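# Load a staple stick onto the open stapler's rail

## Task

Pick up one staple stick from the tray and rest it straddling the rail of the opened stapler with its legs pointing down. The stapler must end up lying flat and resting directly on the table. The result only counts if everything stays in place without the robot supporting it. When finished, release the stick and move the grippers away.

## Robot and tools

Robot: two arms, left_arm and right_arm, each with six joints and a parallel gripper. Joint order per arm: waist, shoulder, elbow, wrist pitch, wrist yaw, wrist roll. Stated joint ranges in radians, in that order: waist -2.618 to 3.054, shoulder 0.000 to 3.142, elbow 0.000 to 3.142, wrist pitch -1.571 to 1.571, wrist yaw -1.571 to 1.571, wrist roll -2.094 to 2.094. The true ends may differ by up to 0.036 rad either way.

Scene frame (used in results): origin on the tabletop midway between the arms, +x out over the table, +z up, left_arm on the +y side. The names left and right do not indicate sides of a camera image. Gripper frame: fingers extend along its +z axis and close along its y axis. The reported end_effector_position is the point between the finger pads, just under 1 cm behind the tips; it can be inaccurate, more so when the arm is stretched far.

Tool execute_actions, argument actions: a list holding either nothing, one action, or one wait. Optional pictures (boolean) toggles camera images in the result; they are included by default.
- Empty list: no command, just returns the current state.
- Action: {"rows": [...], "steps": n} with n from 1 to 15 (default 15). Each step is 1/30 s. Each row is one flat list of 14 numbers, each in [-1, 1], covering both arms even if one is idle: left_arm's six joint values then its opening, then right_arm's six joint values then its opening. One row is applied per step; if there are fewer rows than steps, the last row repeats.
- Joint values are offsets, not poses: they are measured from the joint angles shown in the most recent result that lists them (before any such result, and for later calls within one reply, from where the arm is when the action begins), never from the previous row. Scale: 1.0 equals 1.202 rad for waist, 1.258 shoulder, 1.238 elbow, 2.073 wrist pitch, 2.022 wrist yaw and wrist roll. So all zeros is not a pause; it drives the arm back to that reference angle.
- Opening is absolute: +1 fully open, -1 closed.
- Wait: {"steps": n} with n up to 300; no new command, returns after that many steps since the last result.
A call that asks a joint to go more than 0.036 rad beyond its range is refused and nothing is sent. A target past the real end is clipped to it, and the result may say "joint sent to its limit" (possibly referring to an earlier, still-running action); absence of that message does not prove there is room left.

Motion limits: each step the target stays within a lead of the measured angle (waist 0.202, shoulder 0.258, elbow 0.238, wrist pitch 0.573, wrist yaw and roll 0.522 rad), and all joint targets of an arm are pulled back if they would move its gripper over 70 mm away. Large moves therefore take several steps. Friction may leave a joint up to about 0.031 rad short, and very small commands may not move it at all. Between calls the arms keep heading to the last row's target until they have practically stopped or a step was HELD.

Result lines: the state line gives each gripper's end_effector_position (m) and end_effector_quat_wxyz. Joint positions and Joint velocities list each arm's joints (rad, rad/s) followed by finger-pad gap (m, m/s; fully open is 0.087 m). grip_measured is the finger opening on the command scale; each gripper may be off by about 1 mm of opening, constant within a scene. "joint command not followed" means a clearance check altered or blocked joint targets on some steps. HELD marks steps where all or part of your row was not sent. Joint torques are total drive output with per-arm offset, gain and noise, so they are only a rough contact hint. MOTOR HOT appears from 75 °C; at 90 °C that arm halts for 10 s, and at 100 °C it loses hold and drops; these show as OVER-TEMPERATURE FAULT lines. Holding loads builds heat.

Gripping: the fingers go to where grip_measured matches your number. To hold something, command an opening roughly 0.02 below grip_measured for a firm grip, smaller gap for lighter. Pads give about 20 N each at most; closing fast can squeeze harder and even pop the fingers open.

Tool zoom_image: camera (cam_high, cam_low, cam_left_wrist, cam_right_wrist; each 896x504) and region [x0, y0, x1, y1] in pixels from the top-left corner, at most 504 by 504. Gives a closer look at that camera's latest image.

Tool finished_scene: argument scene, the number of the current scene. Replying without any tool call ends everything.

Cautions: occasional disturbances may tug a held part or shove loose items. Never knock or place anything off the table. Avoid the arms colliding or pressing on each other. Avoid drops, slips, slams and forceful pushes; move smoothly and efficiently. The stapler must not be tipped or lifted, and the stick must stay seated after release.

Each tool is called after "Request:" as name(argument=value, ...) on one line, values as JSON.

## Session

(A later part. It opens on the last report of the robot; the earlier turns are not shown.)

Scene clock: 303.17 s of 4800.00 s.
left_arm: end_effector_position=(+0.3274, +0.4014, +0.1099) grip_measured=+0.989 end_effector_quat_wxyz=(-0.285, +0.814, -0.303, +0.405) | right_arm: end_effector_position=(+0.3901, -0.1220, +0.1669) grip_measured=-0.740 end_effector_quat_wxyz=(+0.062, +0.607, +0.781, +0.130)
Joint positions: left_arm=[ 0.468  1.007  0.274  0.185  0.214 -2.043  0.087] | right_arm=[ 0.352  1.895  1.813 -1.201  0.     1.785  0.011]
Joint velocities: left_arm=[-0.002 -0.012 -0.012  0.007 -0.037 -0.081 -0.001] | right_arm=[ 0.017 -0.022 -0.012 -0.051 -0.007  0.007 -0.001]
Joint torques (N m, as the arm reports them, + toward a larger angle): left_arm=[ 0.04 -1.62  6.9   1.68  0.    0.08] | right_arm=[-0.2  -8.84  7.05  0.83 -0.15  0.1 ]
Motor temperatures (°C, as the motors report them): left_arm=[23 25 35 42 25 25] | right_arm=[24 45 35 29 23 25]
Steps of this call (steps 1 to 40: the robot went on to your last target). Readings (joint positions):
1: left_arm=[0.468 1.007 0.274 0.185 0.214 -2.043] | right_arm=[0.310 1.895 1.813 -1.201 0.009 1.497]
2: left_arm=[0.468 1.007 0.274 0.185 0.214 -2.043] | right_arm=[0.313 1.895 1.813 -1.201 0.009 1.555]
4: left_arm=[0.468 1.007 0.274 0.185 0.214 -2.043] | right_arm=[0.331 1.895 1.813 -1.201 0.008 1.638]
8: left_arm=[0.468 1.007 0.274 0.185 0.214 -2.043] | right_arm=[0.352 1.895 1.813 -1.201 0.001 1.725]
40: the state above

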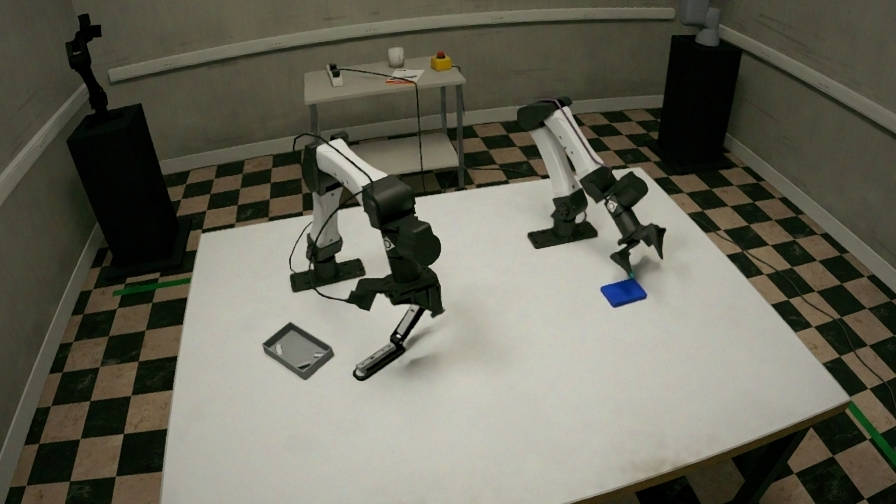

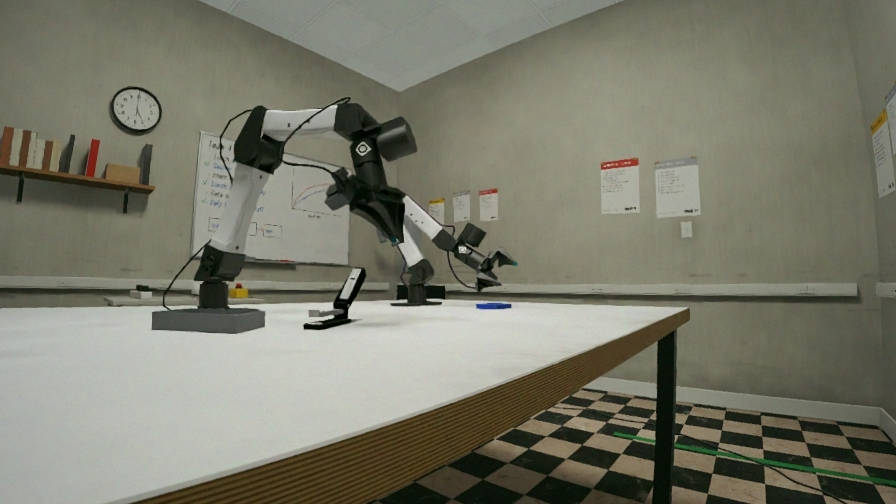

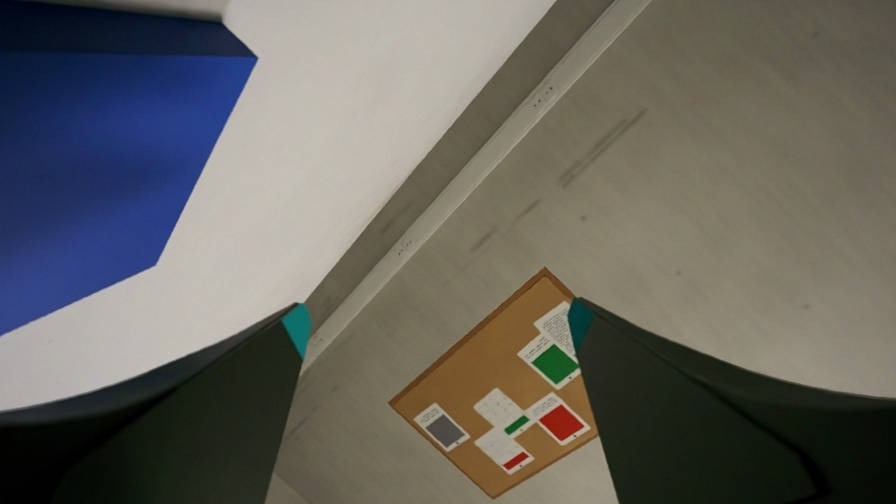

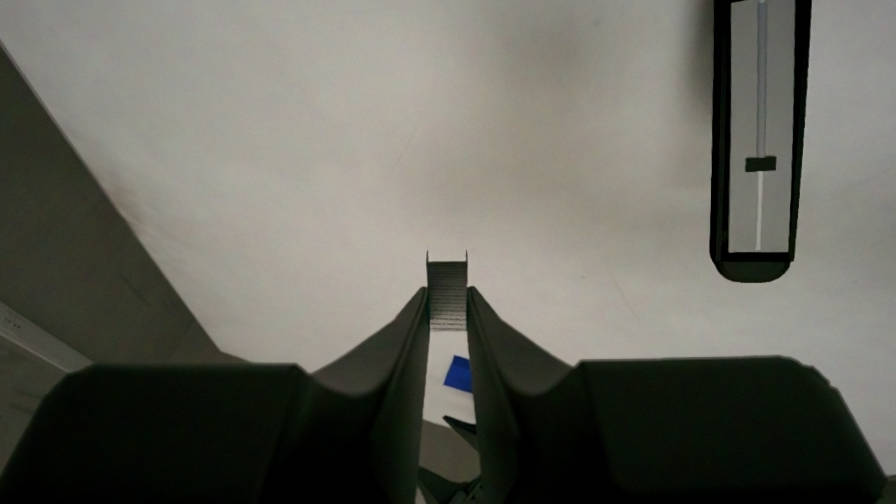

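Request:
execute_actions(actions=[{"rows": [[0,0,0,0,0,0,1,-0.25,0,0,-0.14,0,-0.15,-0.78]], "steps": 15}], pictures=false)

Request:
execute_actions(actions=[{"steps": 25}])

Scene clock: 309.07 s of 4800.00 s.
left_arm: end_effector_position=(+0.3274, +0.4014, +0.1099) grip_measured=+0.989 end_effector_quat_wxyz=(-0.285, +0.814, -0.303, +0.405) | right_arm: end_effector_position=(+0.3672, -0.2560, +0.1538) grip_measured=-0.740 end_effector_quat_wxyz=(+0.011, +0.623, +0.782, +0.007)
Joint positions: left_arm=[ 0.468  1.007  0.274  0.185  0.214 -2.043  0.087] | right_arm=[ 0.047  1.895  1.813 -1.464  0.007  1.503  0.011]
Joint velocities: left_arm=[ 0.002 -0.017 -0.007  0.051 -0.081 -0.066 -0.   ] | right_arm=[ 0.076 -0.002 -0.007 -0.095  0.051 -0.095  0.001]
Joint torques (N m, as the arm reports them, + toward a larger angle): left_arm=[ 0.08 -1.66  6.83  1.66  0.    0.1 ] | right_arm=[-0.27 -8.43  6.56  0.26 -0.12 -0.07]
Motor temperatures (°C, as the motors report them): left_arm=[23 25 35 43 25 25] | right_arm=[24 43 35 29 23 25]
Steps of this call (steps 1 to 15: the robot went on to your last target; steps 16 to 90: nothing new was sent; then 2.40 s passed at rest; steps 91 to 105: all 15 steps of this action). Readings (joint positions):
91: left_arm=[0.468 1.007 0.274 0.185 0.214 -2.043] | right_arm=[0.340 1.895 1.813 -1.217 -0.006 1.752]
92: left_arm=[0.468 1.007 0.274 0.185 0.214 -2.043] | right_arm=[0.313 1.895 1.813 -1.251 -0.011 1.713]
94: left_arm=[0.468 1.007 0.274 0.185 0.214 -2.043] | right_arm=[0.220 1.895 1.813 -1.314 -0.012 1.649]
98: left_arm=[0.468 1.007 0.274 0.185 0.214 -2.043] | right_arm=[0.036 1.895 1.813 -1.405 0.004 1.555]
105: the state above

Scene clock: 309.90 s of 4800.00 s.
left_arm: end_effector_position=(+0.3274, +0.4014, +0.1099) grip_measured=+0.989 end_effector_quat_wxyz=(-0.285, +0.814, -0.303, +0.405) | right_arm: end_effector_position=(+0.3637, -0.2559, +0.1538) grip_measured=-0.740 end_effector_quat_wxyz=(+0.007, +0.617, +0.787, +0.003)
Joint positions: left_arm=[ 0.468  1.007  0.274  0.185  0.214 -2.043  0.087] | right_arm=[ 0.048  1.895  1.813 -1.475  0.006  1.489  0.011]
Joint velocities: left_arm=[-0.007 -0.002 -0.007 -0.081  0.037  0.022  0.   ] | right_arm=[ 0.002  0.007 -0.007  0.022  0.037 -0.022 -0.   ]
Joint torques (N m, as the arm reports them, + toward a larger angle): left_arm=[ 0.04 -1.56  6.98  1.65  0.02  0.11] | right_arm=[ 0.05 -8.43  6.56  0.21 -0.15 -0.07]
Motor temperatures (°C, as the motors report them): left_arm=[23 25 36 43 25 25] | right_arm=[24 43 35 29 23 25]
Steps of this call (steps 1 to 25: the robot went on to your last target). Readings (joint positions):
1: left_arm=[0.468 1.007 0.274 0.185 0.214 -2.043] | right_arm=[0.048 1.895 1.813 -1.466 0.006 1.500]
2: left_arm=[0.468 1.007 0.274 0.185 0.214 -2.043] | right_arm=[0.048 1.895 1.813 -1.468 0.006 1.498]
4: left_arm=[0.468 1.007 0.274 0.185 0.214 -2.043] | right_arm=[0.048 1.895 1.813 -1.471 0.006 1.495]
8: left_arm=[0.468 1.007 0.274 0.185 0.214 -2.043] | right_arm=[0.048 1.895 1.813 -1.474 0.006 1.492]
25: the state above

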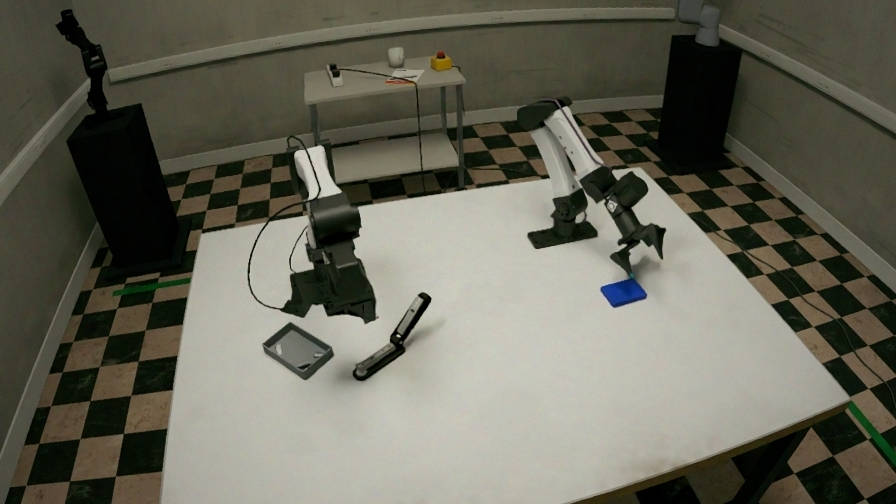

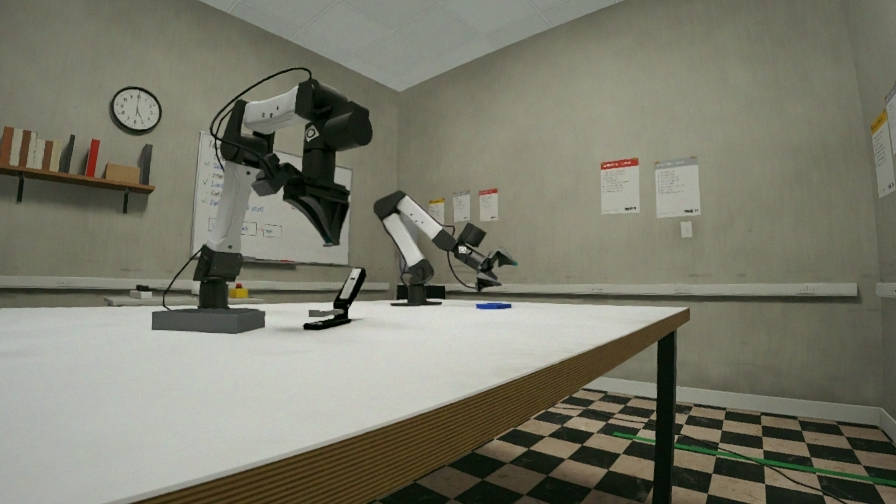

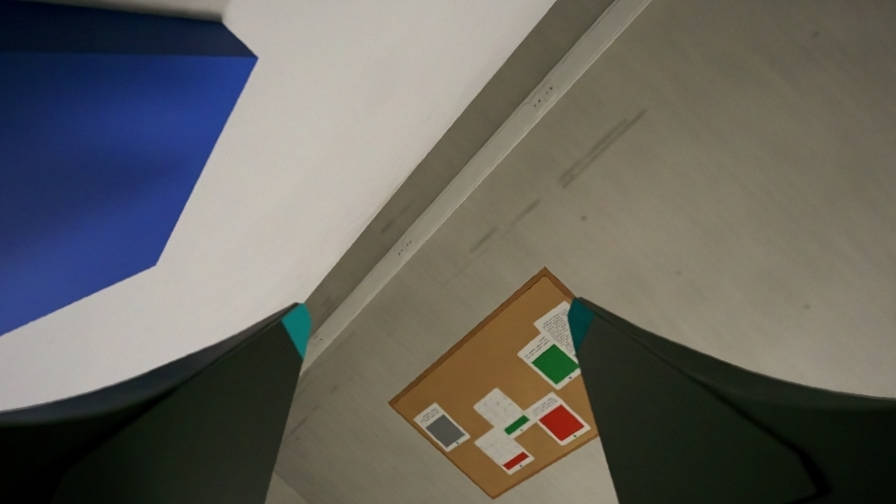

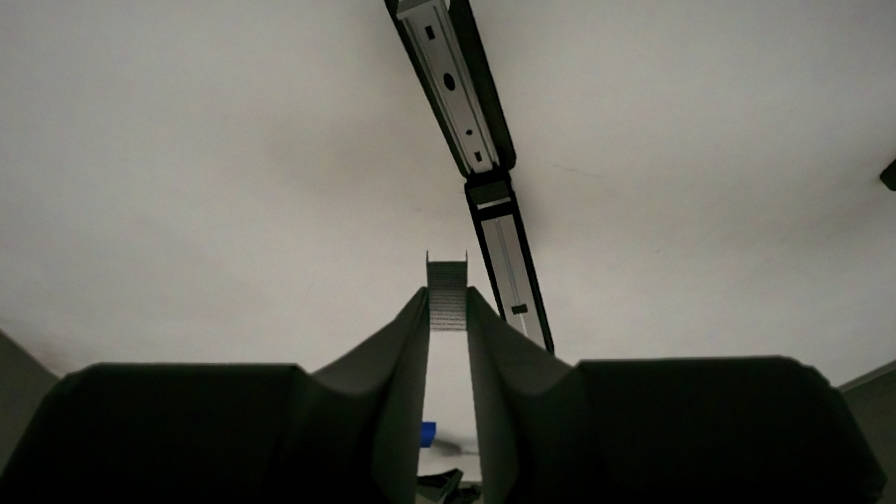

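Request:
execute_actions(actions=[{"rows": [[0,0,0,0,0,0,1,0,0,-0.2,0.115,0,-0.15,-0.78]], "steps": 15}], pictures=false)

Request:
execute_actions(actions=[{"steps": 25}])

Scene clock: 316.70 s of 4800.00 s.
left_arm: end_effector_position=(+0.3274, +0.4014, +0.1099) grip_measured=+0.989 end_effector_quat_wxyz=(-0.285, +0.814, -0.303, +0.405) | right_arm: end_effector_position=(+0.3483, -0.2611, +0.0899) grip_measured=-0.740 end_effector_quat_wxyz=(-0.007, +0.499, +0.866, -0.010)
Joint positions: left_arm=[ 0.468  1.007  0.274  0.185  0.214 -2.043  0.087] | right_arm=[ 0.048  1.907  1.574 -1.262  0.007  1.204  0.011]
Joint velocities: left_arm=[-0.027  0.007 -0.007  0.037  0.007 -0.051  0.   ] | right_arm=[-0.012 -0.012 -0.012  0.066 -0.051 -0.095 -0.001]
Joint torques (N m, as the arm reports them, + toward a larger angle): left_arm=[-0.02 -1.74  6.87  1.65 -0.03  0.11] | right_arm=[-0.28 -9.54  5.93  0.51 -0.1  -0.07]
Motor temperatures (°C, as the motors report them): left_arm=[23 25 36 43 25 25] | right_arm=[24 42 35 28 23 25]
Steps of this call (steps 1 to 15: the robot went on to your last target; steps 16 to 90: nothing new was sent; then 3.30 s passed at rest; steps 91 to 105: all 15 steps of this action). Readings (joint positions):
91: left_arm=[0.468 1.007 0.274 0.185 0.214 -2.043] | right_arm=[0.048 1.886 1.775 -1.436 0.007 1.444]
92: left_arm=[0.468 1.007 0.274 0.185 0.214 -2.043] | right_arm=[0.048 1.873 1.713 -1.388 0.007 1.393]
94: left_arm=[0.468 1.007 0.274 0.185 0.214 -2.043] | right_arm=[0.048 1.881 1.621 -1.345 0.007 1.321]
98: left_arm=[0.468 1.007 0.274 0.185 0.214 -2.043] | right_arm=[0.048 1.907 1.574 -1.300 0.007 1.246]
105: the state above

Scene clock: 317.53 s of 4800.00 s.
left_arm: end_effector_position=(+0.3274, +0.4014, +0.1099) grip_measured=+0.989 end_effector_quat_wxyz=(-0.285, +0.814, -0.303, +0.405) | right_arm: end_effector_position=(+0.3497, -0.2611, +0.0898) grip_measured=-0.740 end_effector_quat_wxyz=(-0.005, +0.494, +0.869, -0.008)
Joint positions: left_arm=[ 0.468  1.007  0.274  0.185  0.214 -2.043  0.087] | right_arm=[ 0.048  1.907  1.574 -1.255  0.007  1.194  0.011]
Joint velocities: left_arm=[-0.017 -0.007  0.012 -0.095 -0.007  0.066  0.   ] | right_arm=[-0.012 -0.012  0.002 -0.081 -0.051 -0.066 -0.   ]
Joint torques (N m, as the arm reports them, + toward a larger angle): left_arm=[ 0.12 -1.56  6.86  1.65 -0.01  0.12] | right_arm=[-0.3  -9.51  5.93  0.53 -0.1  -0.07]
Motor temperatures (°C, as the motors report them): left_arm=[23 25 36 43 25 25] | right_arm=[24 42 35 28 23 25]
Steps of this call (steps 1 to 25: the robot went on to your last target). Readings (joint positions):
1: left_arm=[0.468 1.007 0.274 0.185 0.214 -2.043] | right_arm=[0.048 1.907 1.574 -1.261 0.007 1.202]
2: left_arm=[0.468 1.007 0.274 0.185 0.214 -2.043] | right_arm=[0.048 1.907 1.574 -1.259 0.007 1.201]
4: left_arm=[0.468 1.007 0.274 0.185 0.214 -2.043] | right_arm=[0.048 1.907 1.574 -1.257 0.007 1.198]
8: left_arm=[0.468 1.007 0.274 0.185 0.214 -2.043] | right_arm=[0.048 1.907 1.574 -1.256 0.007 1.196]
25: the state above

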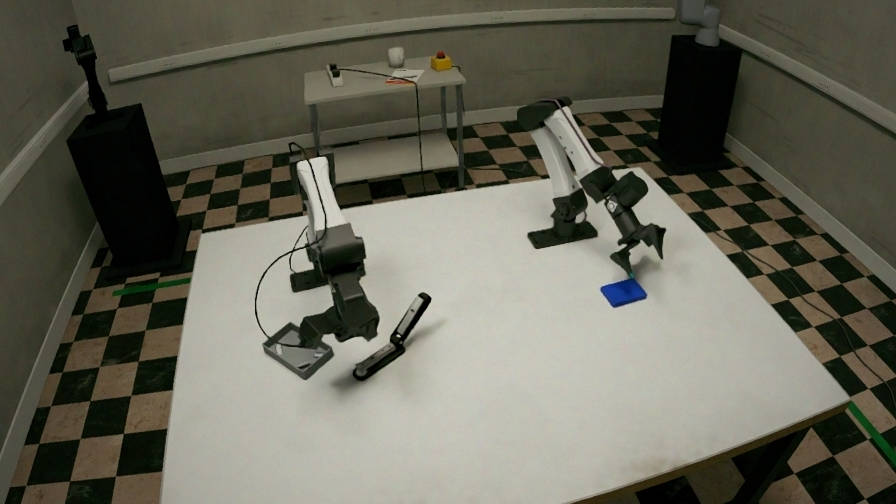

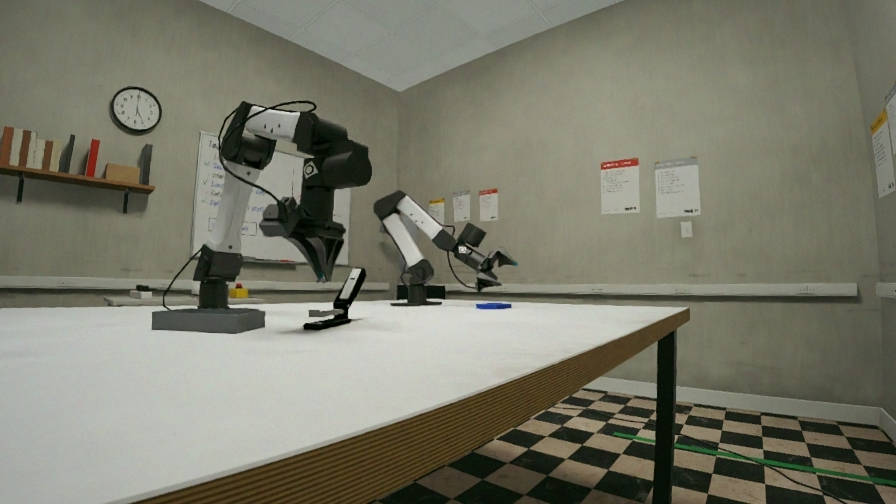

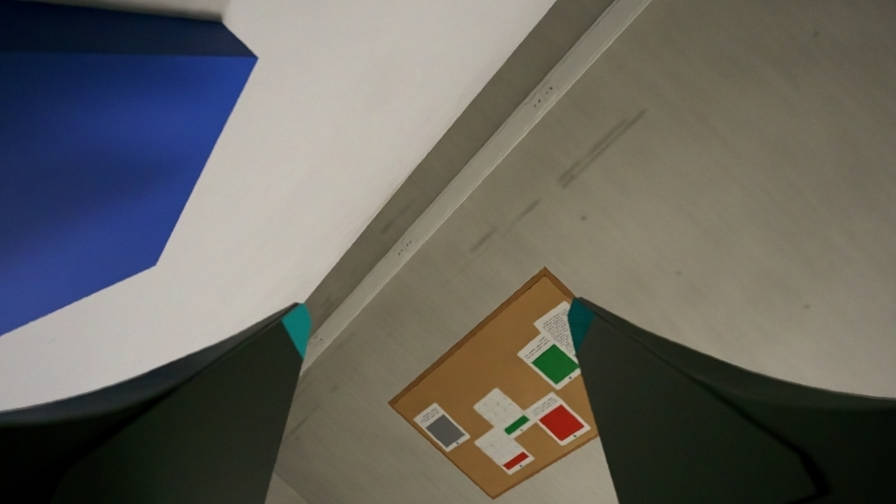

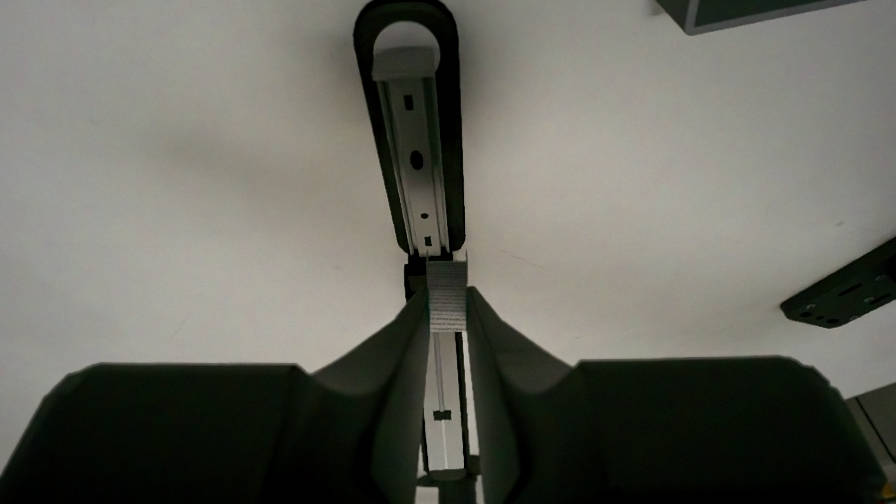

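Request:
execute_actions(actions=[{"rows": [[0,0,0,0,0,0,1,-0.06,0.07,0,0.055,0,-0.05,-0.78]], "steps": 15}], pictures=false)

Request:
execute_actions(actions=[{"steps": 15}])

Scene clock: 328.03 s of 4800.00 s.
left_arm: end_effector_position=(+0.3274, +0.4014, +0.1099) grip_measured=+0.989 end_effector_quat_wxyz=(-0.285, +0.814, -0.303, +0.405) | right_arm: end_effector_position=(+0.3720, -0.2859, +0.0584) grip_measured=-0.740 end_effector_quat_wxyz=(-0.004, +0.488, +0.873, -0.006)
Joint positions: left_arm=[ 0.468  1.007  0.274  0.185  0.214 -2.043  0.087] | right_arm=[-0.027  1.997  1.574 -1.161  0.005  1.104  0.011]
Joint velocities: left_arm=[-0.012 -0.007  0.002 -0.081 -0.022 -0.037 -0.   ] | right_arm=[-0.007 -0.002 -0.017 -0.037 -0.095 -0.007 -0.001]
Joint torques (N m, as the arm reports them, + toward a larger angle): left_arm=[ 0.06 -1.61  6.97  1.67  0.    0.1 ] | right_arm=[ 0.01 -9.43  6.64  0.56 -0.08 -0.06]
Motor temperatures (°C, as the motors report them): left_arm=[23 25 36 43 25 25] | right_arm=[24 41 35 28 23 25]
Steps of this call (steps 1 to 15: the robot went on to your last target; steps 16 to 90: nothing new was sent; then 7.00 s passed at rest; steps 91 to 105: all 15 steps of this action). Readings (joint positions):
91: left_arm=[0.468 1.007 0.274 0.185 0.214 -2.043] | right_arm=[0.042 1.914 1.574 -1.249 0.005 1.180]
92: left_arm=[0.468 1.007 0.274 0.185 0.214 -2.043] | right_arm=[0.030 1.925 1.574 -1.231 0.004 1.164]
94: left_arm=[0.468 1.007 0.274 0.185 0.214 -2.043] | right_arm=[-0.002 1.960 1.574 -1.201 0.004 1.140]
98: left_arm=[0.468 1.007 0.274 0.185 0.214 -2.043] | right_arm=[-0.028 1.997 1.574 -1.173 0.005 1.117]
105: the state above

Scene clock: 328.53 s of 4800.00 s.
left_arm: end_effector_position=(+0.3274, +0.4014, +0.1099) grip_measured=+0.989 end_effector_quat_wxyz=(-0.285, +0.814, -0.303, +0.405) | right_arm: end_effector_position=(+0.3725, -0.2859, +0.0583) grip_measured=-0.740 end_effector_quat_wxyz=(-0.003, +0.487, +0.874, -0.005)
Joint positions: left_arm=[ 0.468  1.007  0.274  0.185  0.214 -2.043  0.087] | right_arm=[-0.027  1.997  1.574 -1.159  0.005  1.101  0.011]
Joint velocities: left_arm=[-0.012 -0.012  0.007 -0.037  0.051  0.037 -0.001] | right_arm=[-0.007  0.002 -0.002  0.037 -0.022 -0.022 -0.   ]
Joint torques (N m, as the arm reports them, + toward a larger angle): left_arm=[ 0.   -1.59  6.71  1.62  0.01  0.1 ] | right_arm=[-0.03 -9.45  6.63  0.55 -0.08 -0.06]
Motor temperatures (°C, as the motors report them): left_arm=[23 25 36 43 25 25] | right_arm=[24 41 35 28 23 25]
Steps of this call (steps 1 to 15: the robot went on to your last target). Readings (joint positions):
1: left_arm=[0.468 1.007 0.274 0.185 0.214 -2.043] | right_arm=[-0.027 1.997 1.574 -1.161 0.005 1.103]
2: left_arm=[0.468 1.007 0.274 0.185 0.214 -2.043] | right_arm=[-0.027 1.997 1.574 -1.160 0.005 1.103]
4: left_arm=[0.468 1.007 0.274 0.185 0.214 -2.043] | right_arm=[-0.027 1.997 1.574 -1.159 0.005 1.102]
8: left_arm=[0.468 1.007 0.274 0.185 0.214 -2.043] | right_arm=[-0.027 1.997 1.574 -1.159 0.005 1.101]
15: the state above
All arms were judged still, so your last target was given up. Only a new action makes them travel on or press farther. Fingers that are still opening or closing keep moving.

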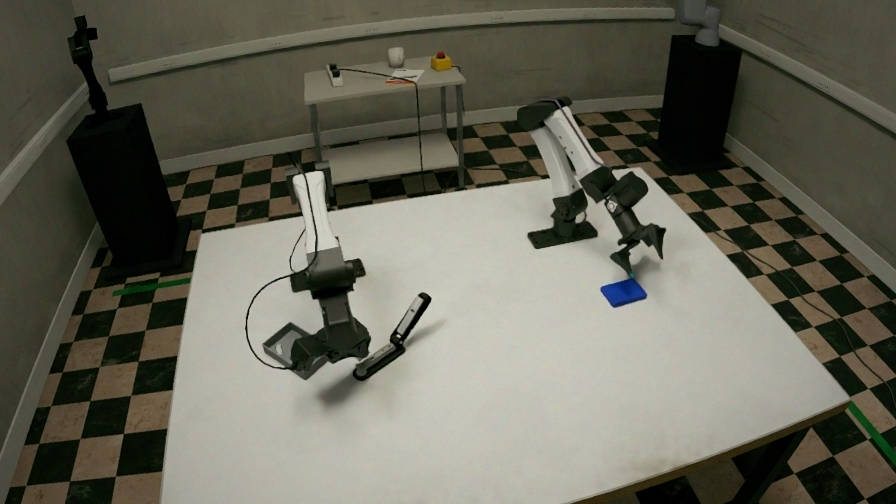

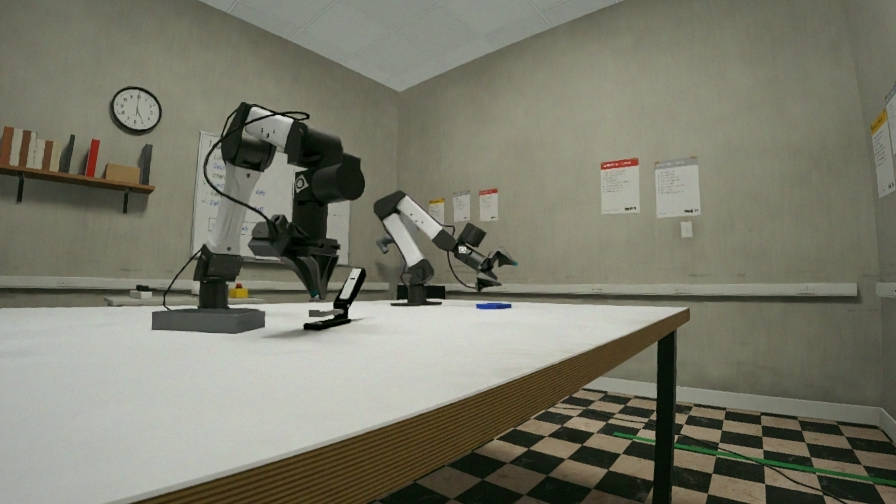

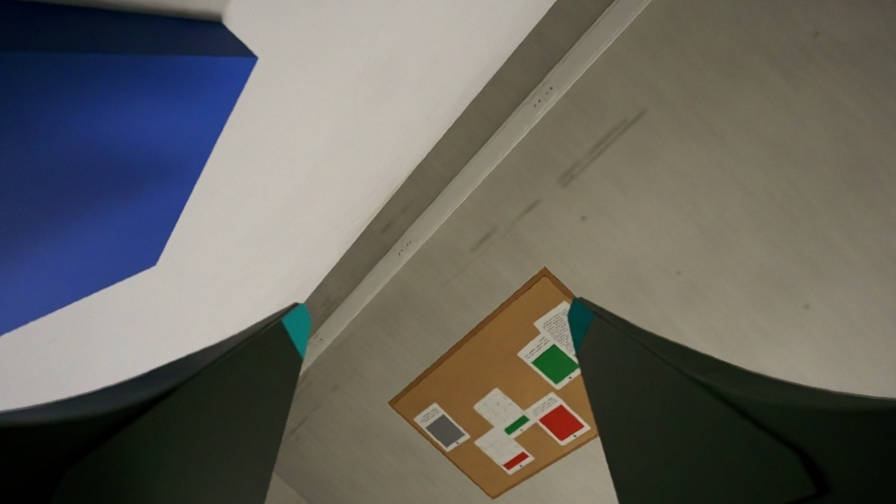

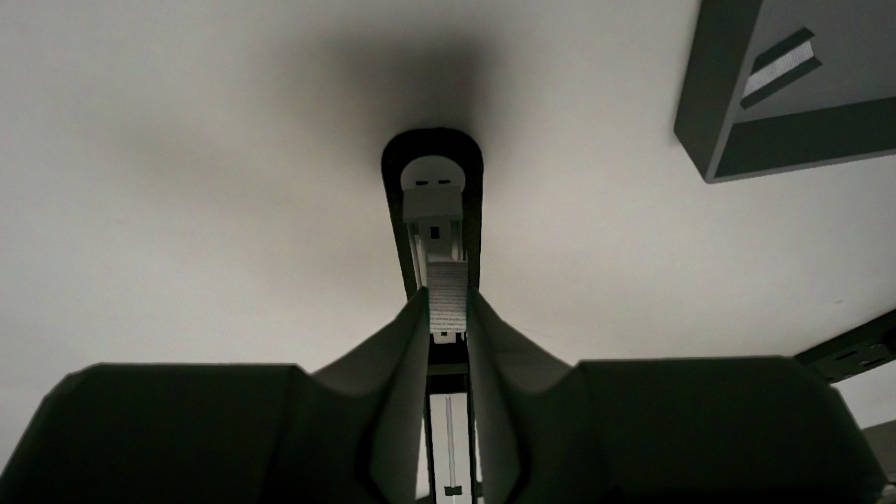

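Request:
execute_actions(actions=[{"rows": [[0,0,0,0,0,0,1,0.045,0,-0.06,0.035,0,0.025,-0.78]], "steps": 15}], pictures=false)

Request:
execute_actions(actions=[{"steps": 15}])

Request:
zoom_image(camera="cam_low", region=[260, 250, 400, 340])

Scene clock: 339.00 s of 4800.00 s.
left_arm: end_effector_position=(+0.3274, +0.4014, +0.1099) grip_measured=+0.989 end_effector_quat_wxyz=(-0.285, +0.814, -0.303, +0.405) | right_arm: end_effector_position=(+0.3666, -0.2666, +0.0452) grip_measured=-0.740 end_effector_quat_wxyz=(-0.003, +0.481, +0.877, -0.006)
Joint positions: left_arm=[ 0.468  1.007  0.274  0.185  0.214 -2.043  0.087] | right_arm=[ 0.027  1.996  1.519 -1.106  0.007  1.142  0.011]
Joint velocities: left_arm=[ 0.002  0.007  0.007 -0.037  0.022  0.022  0.   ] | right_arm=[-0.022  0.007 -0.012  0.022  0.037  0.022 -0.002]
Joint torques (N m, as the arm reports them, + toward a larger angle): left_arm=[-0.01 -1.67  6.9   1.67  0.01  0.1 ] | right_arm=[-0.33 -9.19  4.81  0.55 -0.11  0.11]
Motor temperatures (°C, as the motors report them): left_arm=[23 25 36 43 25 25] | right_arm=[24 40 35 28 23 25]
Steps of this call (steps 1 to 90: nothing new was sent; then 6.97 s passed at rest; steps 91 to 105: all 15 steps of this action). Readings (joint positions):
91: left_arm=[0.468 1.007 0.274 0.185 0.214 -2.043] | right_arm=[-0.023 1.997 1.566 -1.148 0.007 1.107]
92: left_arm=[0.468 1.007 0.274 0.185 0.214 -2.043] | right_arm=[-0.015 1.996 1.554 -1.136 0.007 1.114]
94: left_arm=[0.468 1.007 0.274 0.185 0.214 -2.043] | right_arm=[0.008 1.996 1.529 -1.124 0.007 1.125]
98: left_arm=[0.468 1.007 0.274 0.185 0.214 -2.043] | right_arm=[0.027 1.996 1.519 -1.116 0.007 1.136]
105: the state above

Scene clock: 339.50 s of 4800.00 s.
left_arm: end_effector_position=(+0.3274, +0.4014, +0.1099) grip_measured=+0.989 end_effector_quat_wxyz=(-0.285, +0.814, -0.303, +0.405) | right_arm: end_effector_position=(+0.3671, -0.2665, +0.0452) grip_measured=-0.740 end_effector_quat_wxyz=(-0.002, +0.482, +0.876, -0.006)
Joint positions: left_arm=[ 0.468  1.007  0.274  0.185  0.214 -2.043  0.087] | right_arm=[ 0.027  1.996  1.519 -1.104  0.007  1.143  0.011]
Joint velocities: left_arm=[-0.002 -0.002 -0.002  0.037 -0.007  0.051  0.001] | right_arm=[-0.007 -0.022  0.012 -0.051 -0.007 -0.022  0.001]
Joint torques (N m, as the arm reports them, + toward a larger angle): left_arm=[-0.02 -1.68  6.9   1.65 -0.02  0.11] | right_arm=[-0.34 -9.14  4.8   0.55 -0.1   0.11]
Motor temperatures (°C, as the motors report them): left_arm=[23 25 36 43 25 25] | right_arm=[24 40 35 28 23 25]
Steps of this call (steps 1 to 15: the robot went on to your last target). Readings (joint positions):
1: left_arm=[0.468 1.007 0.274 0.185 0.214 -2.043] | right_arm=[0.027 1.996 1.519 -1.106 0.007 1.142]
2: left_arm=[0.468 1.007 0.274 0.185 0.214 -2.043] | right_arm=[0.027 1.996 1.519 -1.105 0.007 1.142]
4: left_arm=[0.468 1.007 0.274 0.185 0.214 -2.043] | right_arm=[0.027 1.996 1.519 -1.105 0.007 1.143]
8: left_arm=[0.468 1.007 0.274 0.185 0.214 -2.043] | right_arm=[0.027 1.996 1.519 -1.105 0.007 1.143]
15: the state above
All arms were judged still, so your last target was given up. Only a new action makes them travel on or press farther. Fingers that are still opening or closing keep moving.

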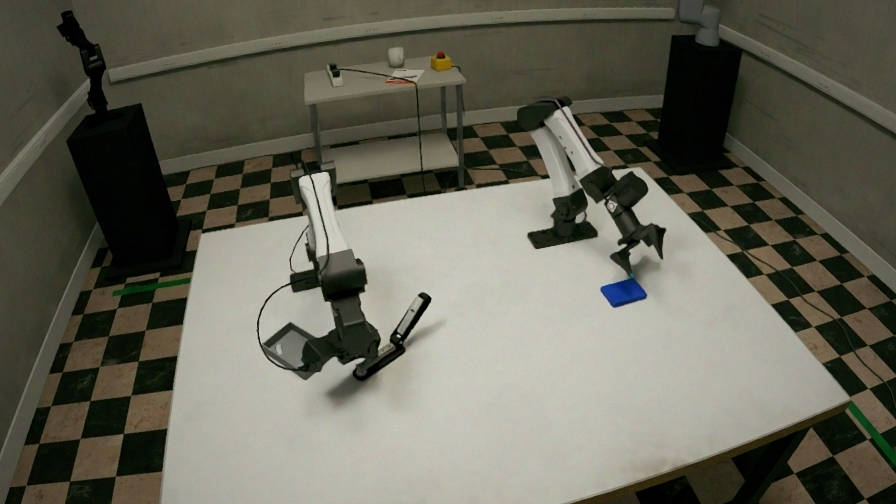

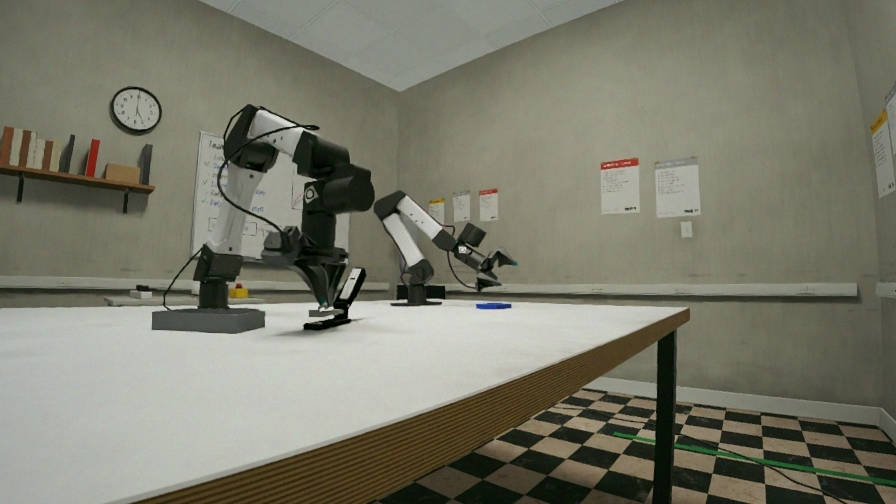

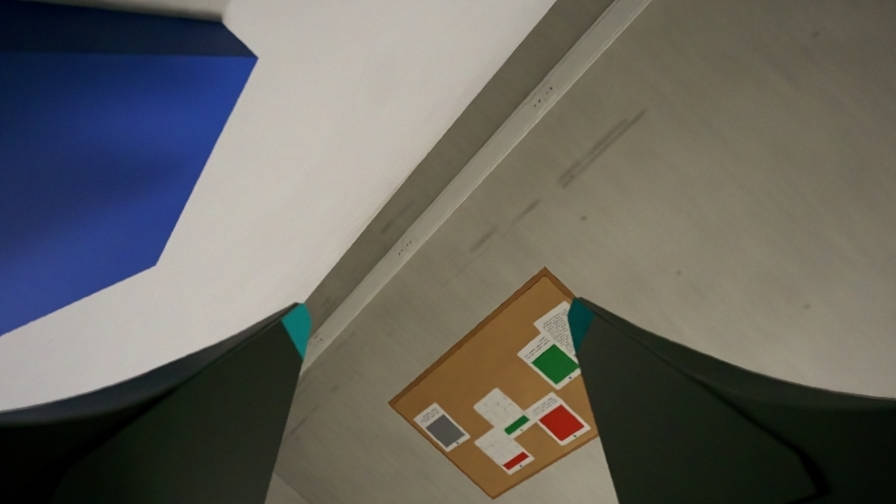

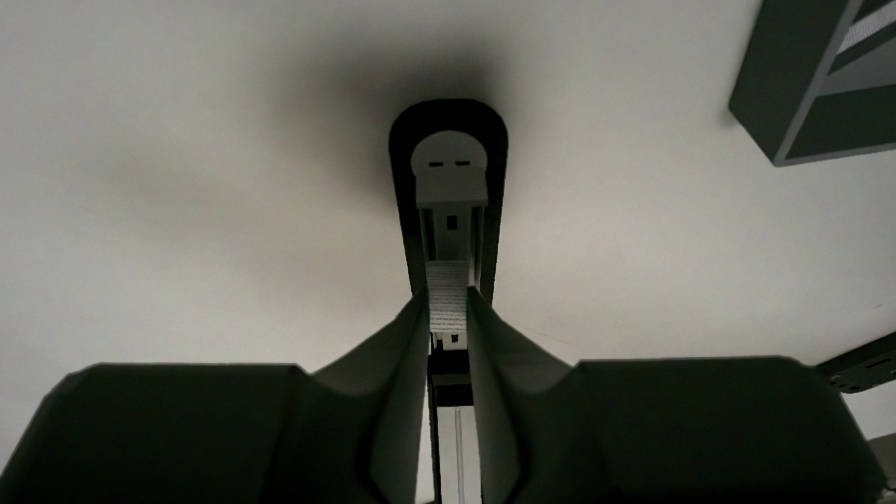

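Region (260, 250, 400, 340) of cam_low's 896x504 image, scaled by 3.600, with more detail than that image has; it fills the top 324 rows of this view, and the rest is white.

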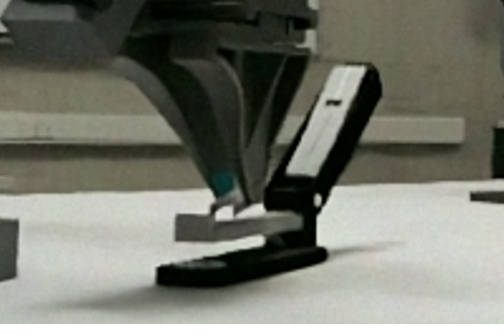

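Request:
execute_actions(actions=[{"rows": [[0,0,0,0,0,0,1,0,0,-0.04,0,0,0,-0.78]], "steps": 15}])

Request:
zoom_image(camera="cam_low", region=[260, 250, 400, 340])

Scene clock: 347.13 s of 4800.00 s.
left_arm: end_effector_position=(+0.3274, +0.4014, +0.1099) grip_measured=+0.989 end_effector_quat_wxyz=(-0.285, +0.814, -0.303, +0.405) | right_arm: end_effector_position=(+0.3614, -0.2670, +0.0398) grip_measured=-0.740 end_effector_quat_wxyz=(-0.010, +0.481, +0.876, -0.010)
Joint positions: left_arm=[ 0.468  1.007  0.274  0.185  0.214 -2.043  0.087] | right_arm=[ 0.027  1.996  1.495 -1.098  0.005  1.143  0.011]
Joint velocities: left_arm=[-0.007 -0.012 -0.002 -0.095 -0.037  0.007 -0.001] | right_arm=[-0.007  0.012 -0.012  0.022 -0.007  0.037  0.   ]
Joint torques (N m, as the arm reports them, + toward a larger angle): left_arm=[ 0.   -1.59  6.86  1.66  0.    0.09] | right_arm=[-0.28 -9.16  4.2   0.25 -0.08  0.02]
Motor temperatures (°C, as the motors report them): left_arm=[23 25 36 43 25 25] | right_arm=[24 40 34 28 23 25]
Steps of this call (steps 1 to 90: nothing new was sent; then 4.13 s passed at rest; steps 91 to 105: all 15 steps of this action). Readings (joint positions):
91: left_arm=[0.468 1.007 0.274 0.185 0.214 -2.043] | right_arm=[0.027 1.996 1.516 -1.103 0.007 1.143]
92: left_arm=[0.468 1.007 0.274 0.185 0.214 -2.043] | right_arm=[0.027 1.996 1.510 -1.103 0.007 1.143]
94: left_arm=[0.468 1.007 0.274 0.185 0.214 -2.043] | right_arm=[0.027 1.996 1.502 -1.098 0.005 1.143]
98: left_arm=[0.468 1.007 0.274 0.185 0.214 -2.043] | right_arm=[0.027 1.996 1.497 -1.098 0.005 1.143]
105: the state above

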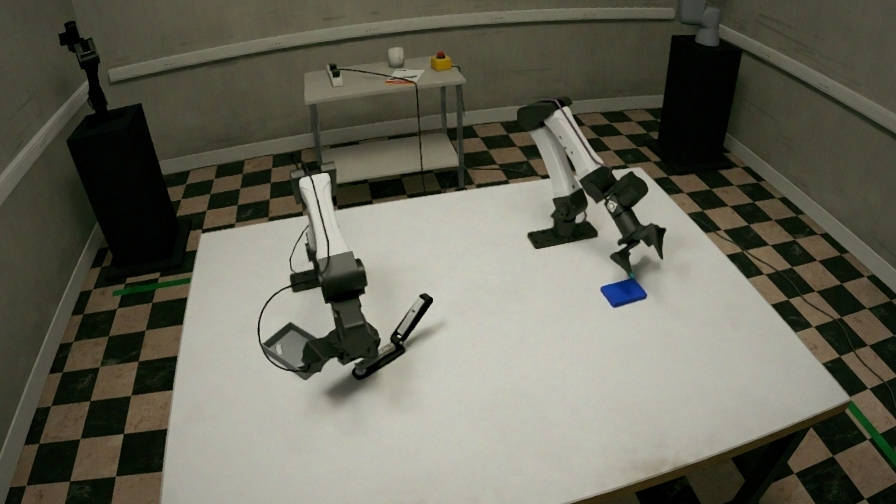

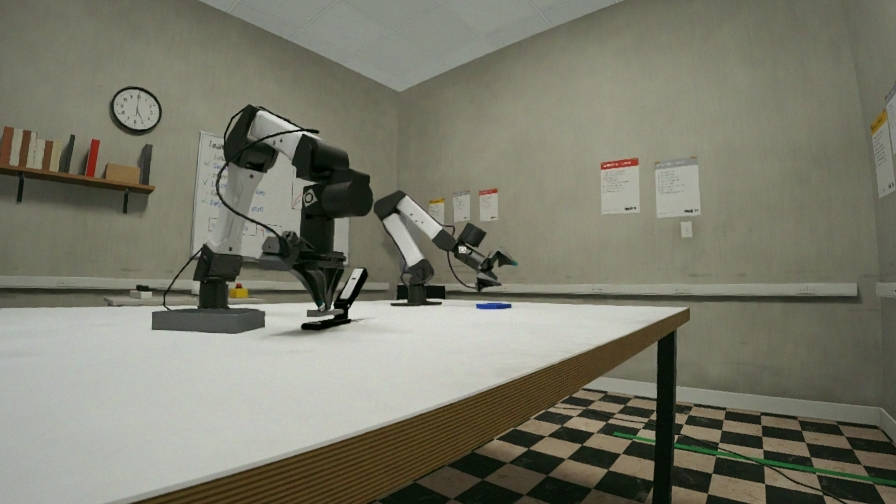

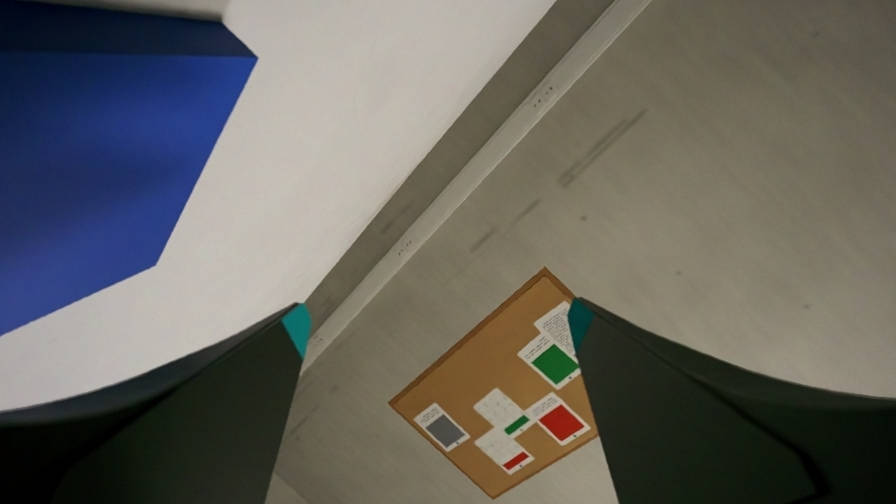

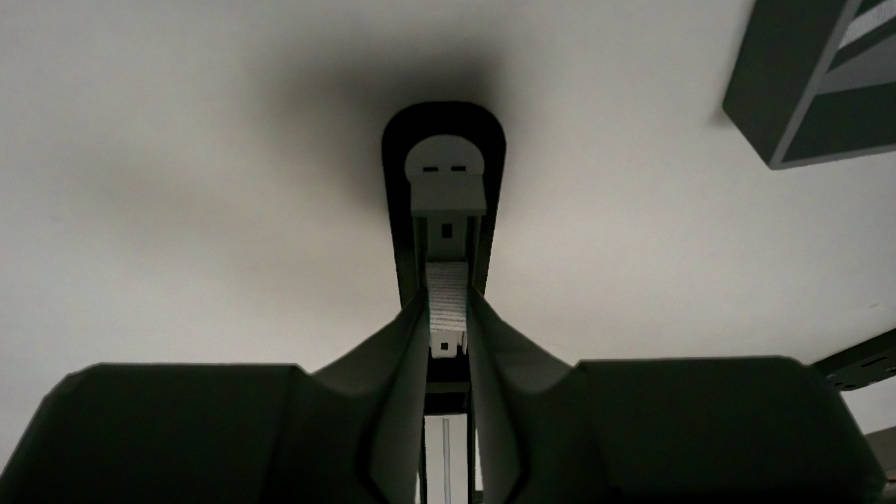

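Region (260, 250, 400, 340) of cam_low's 896x504 image, scaled by 3.600, with more detail than that image has; it fills the top 324 rows of this view, and the rest is white.

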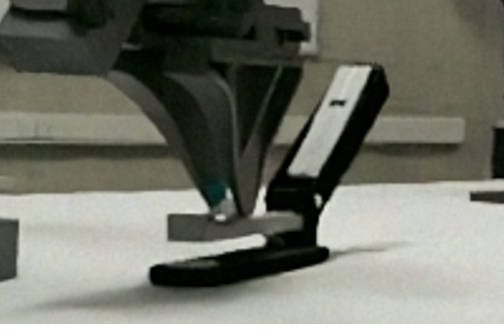

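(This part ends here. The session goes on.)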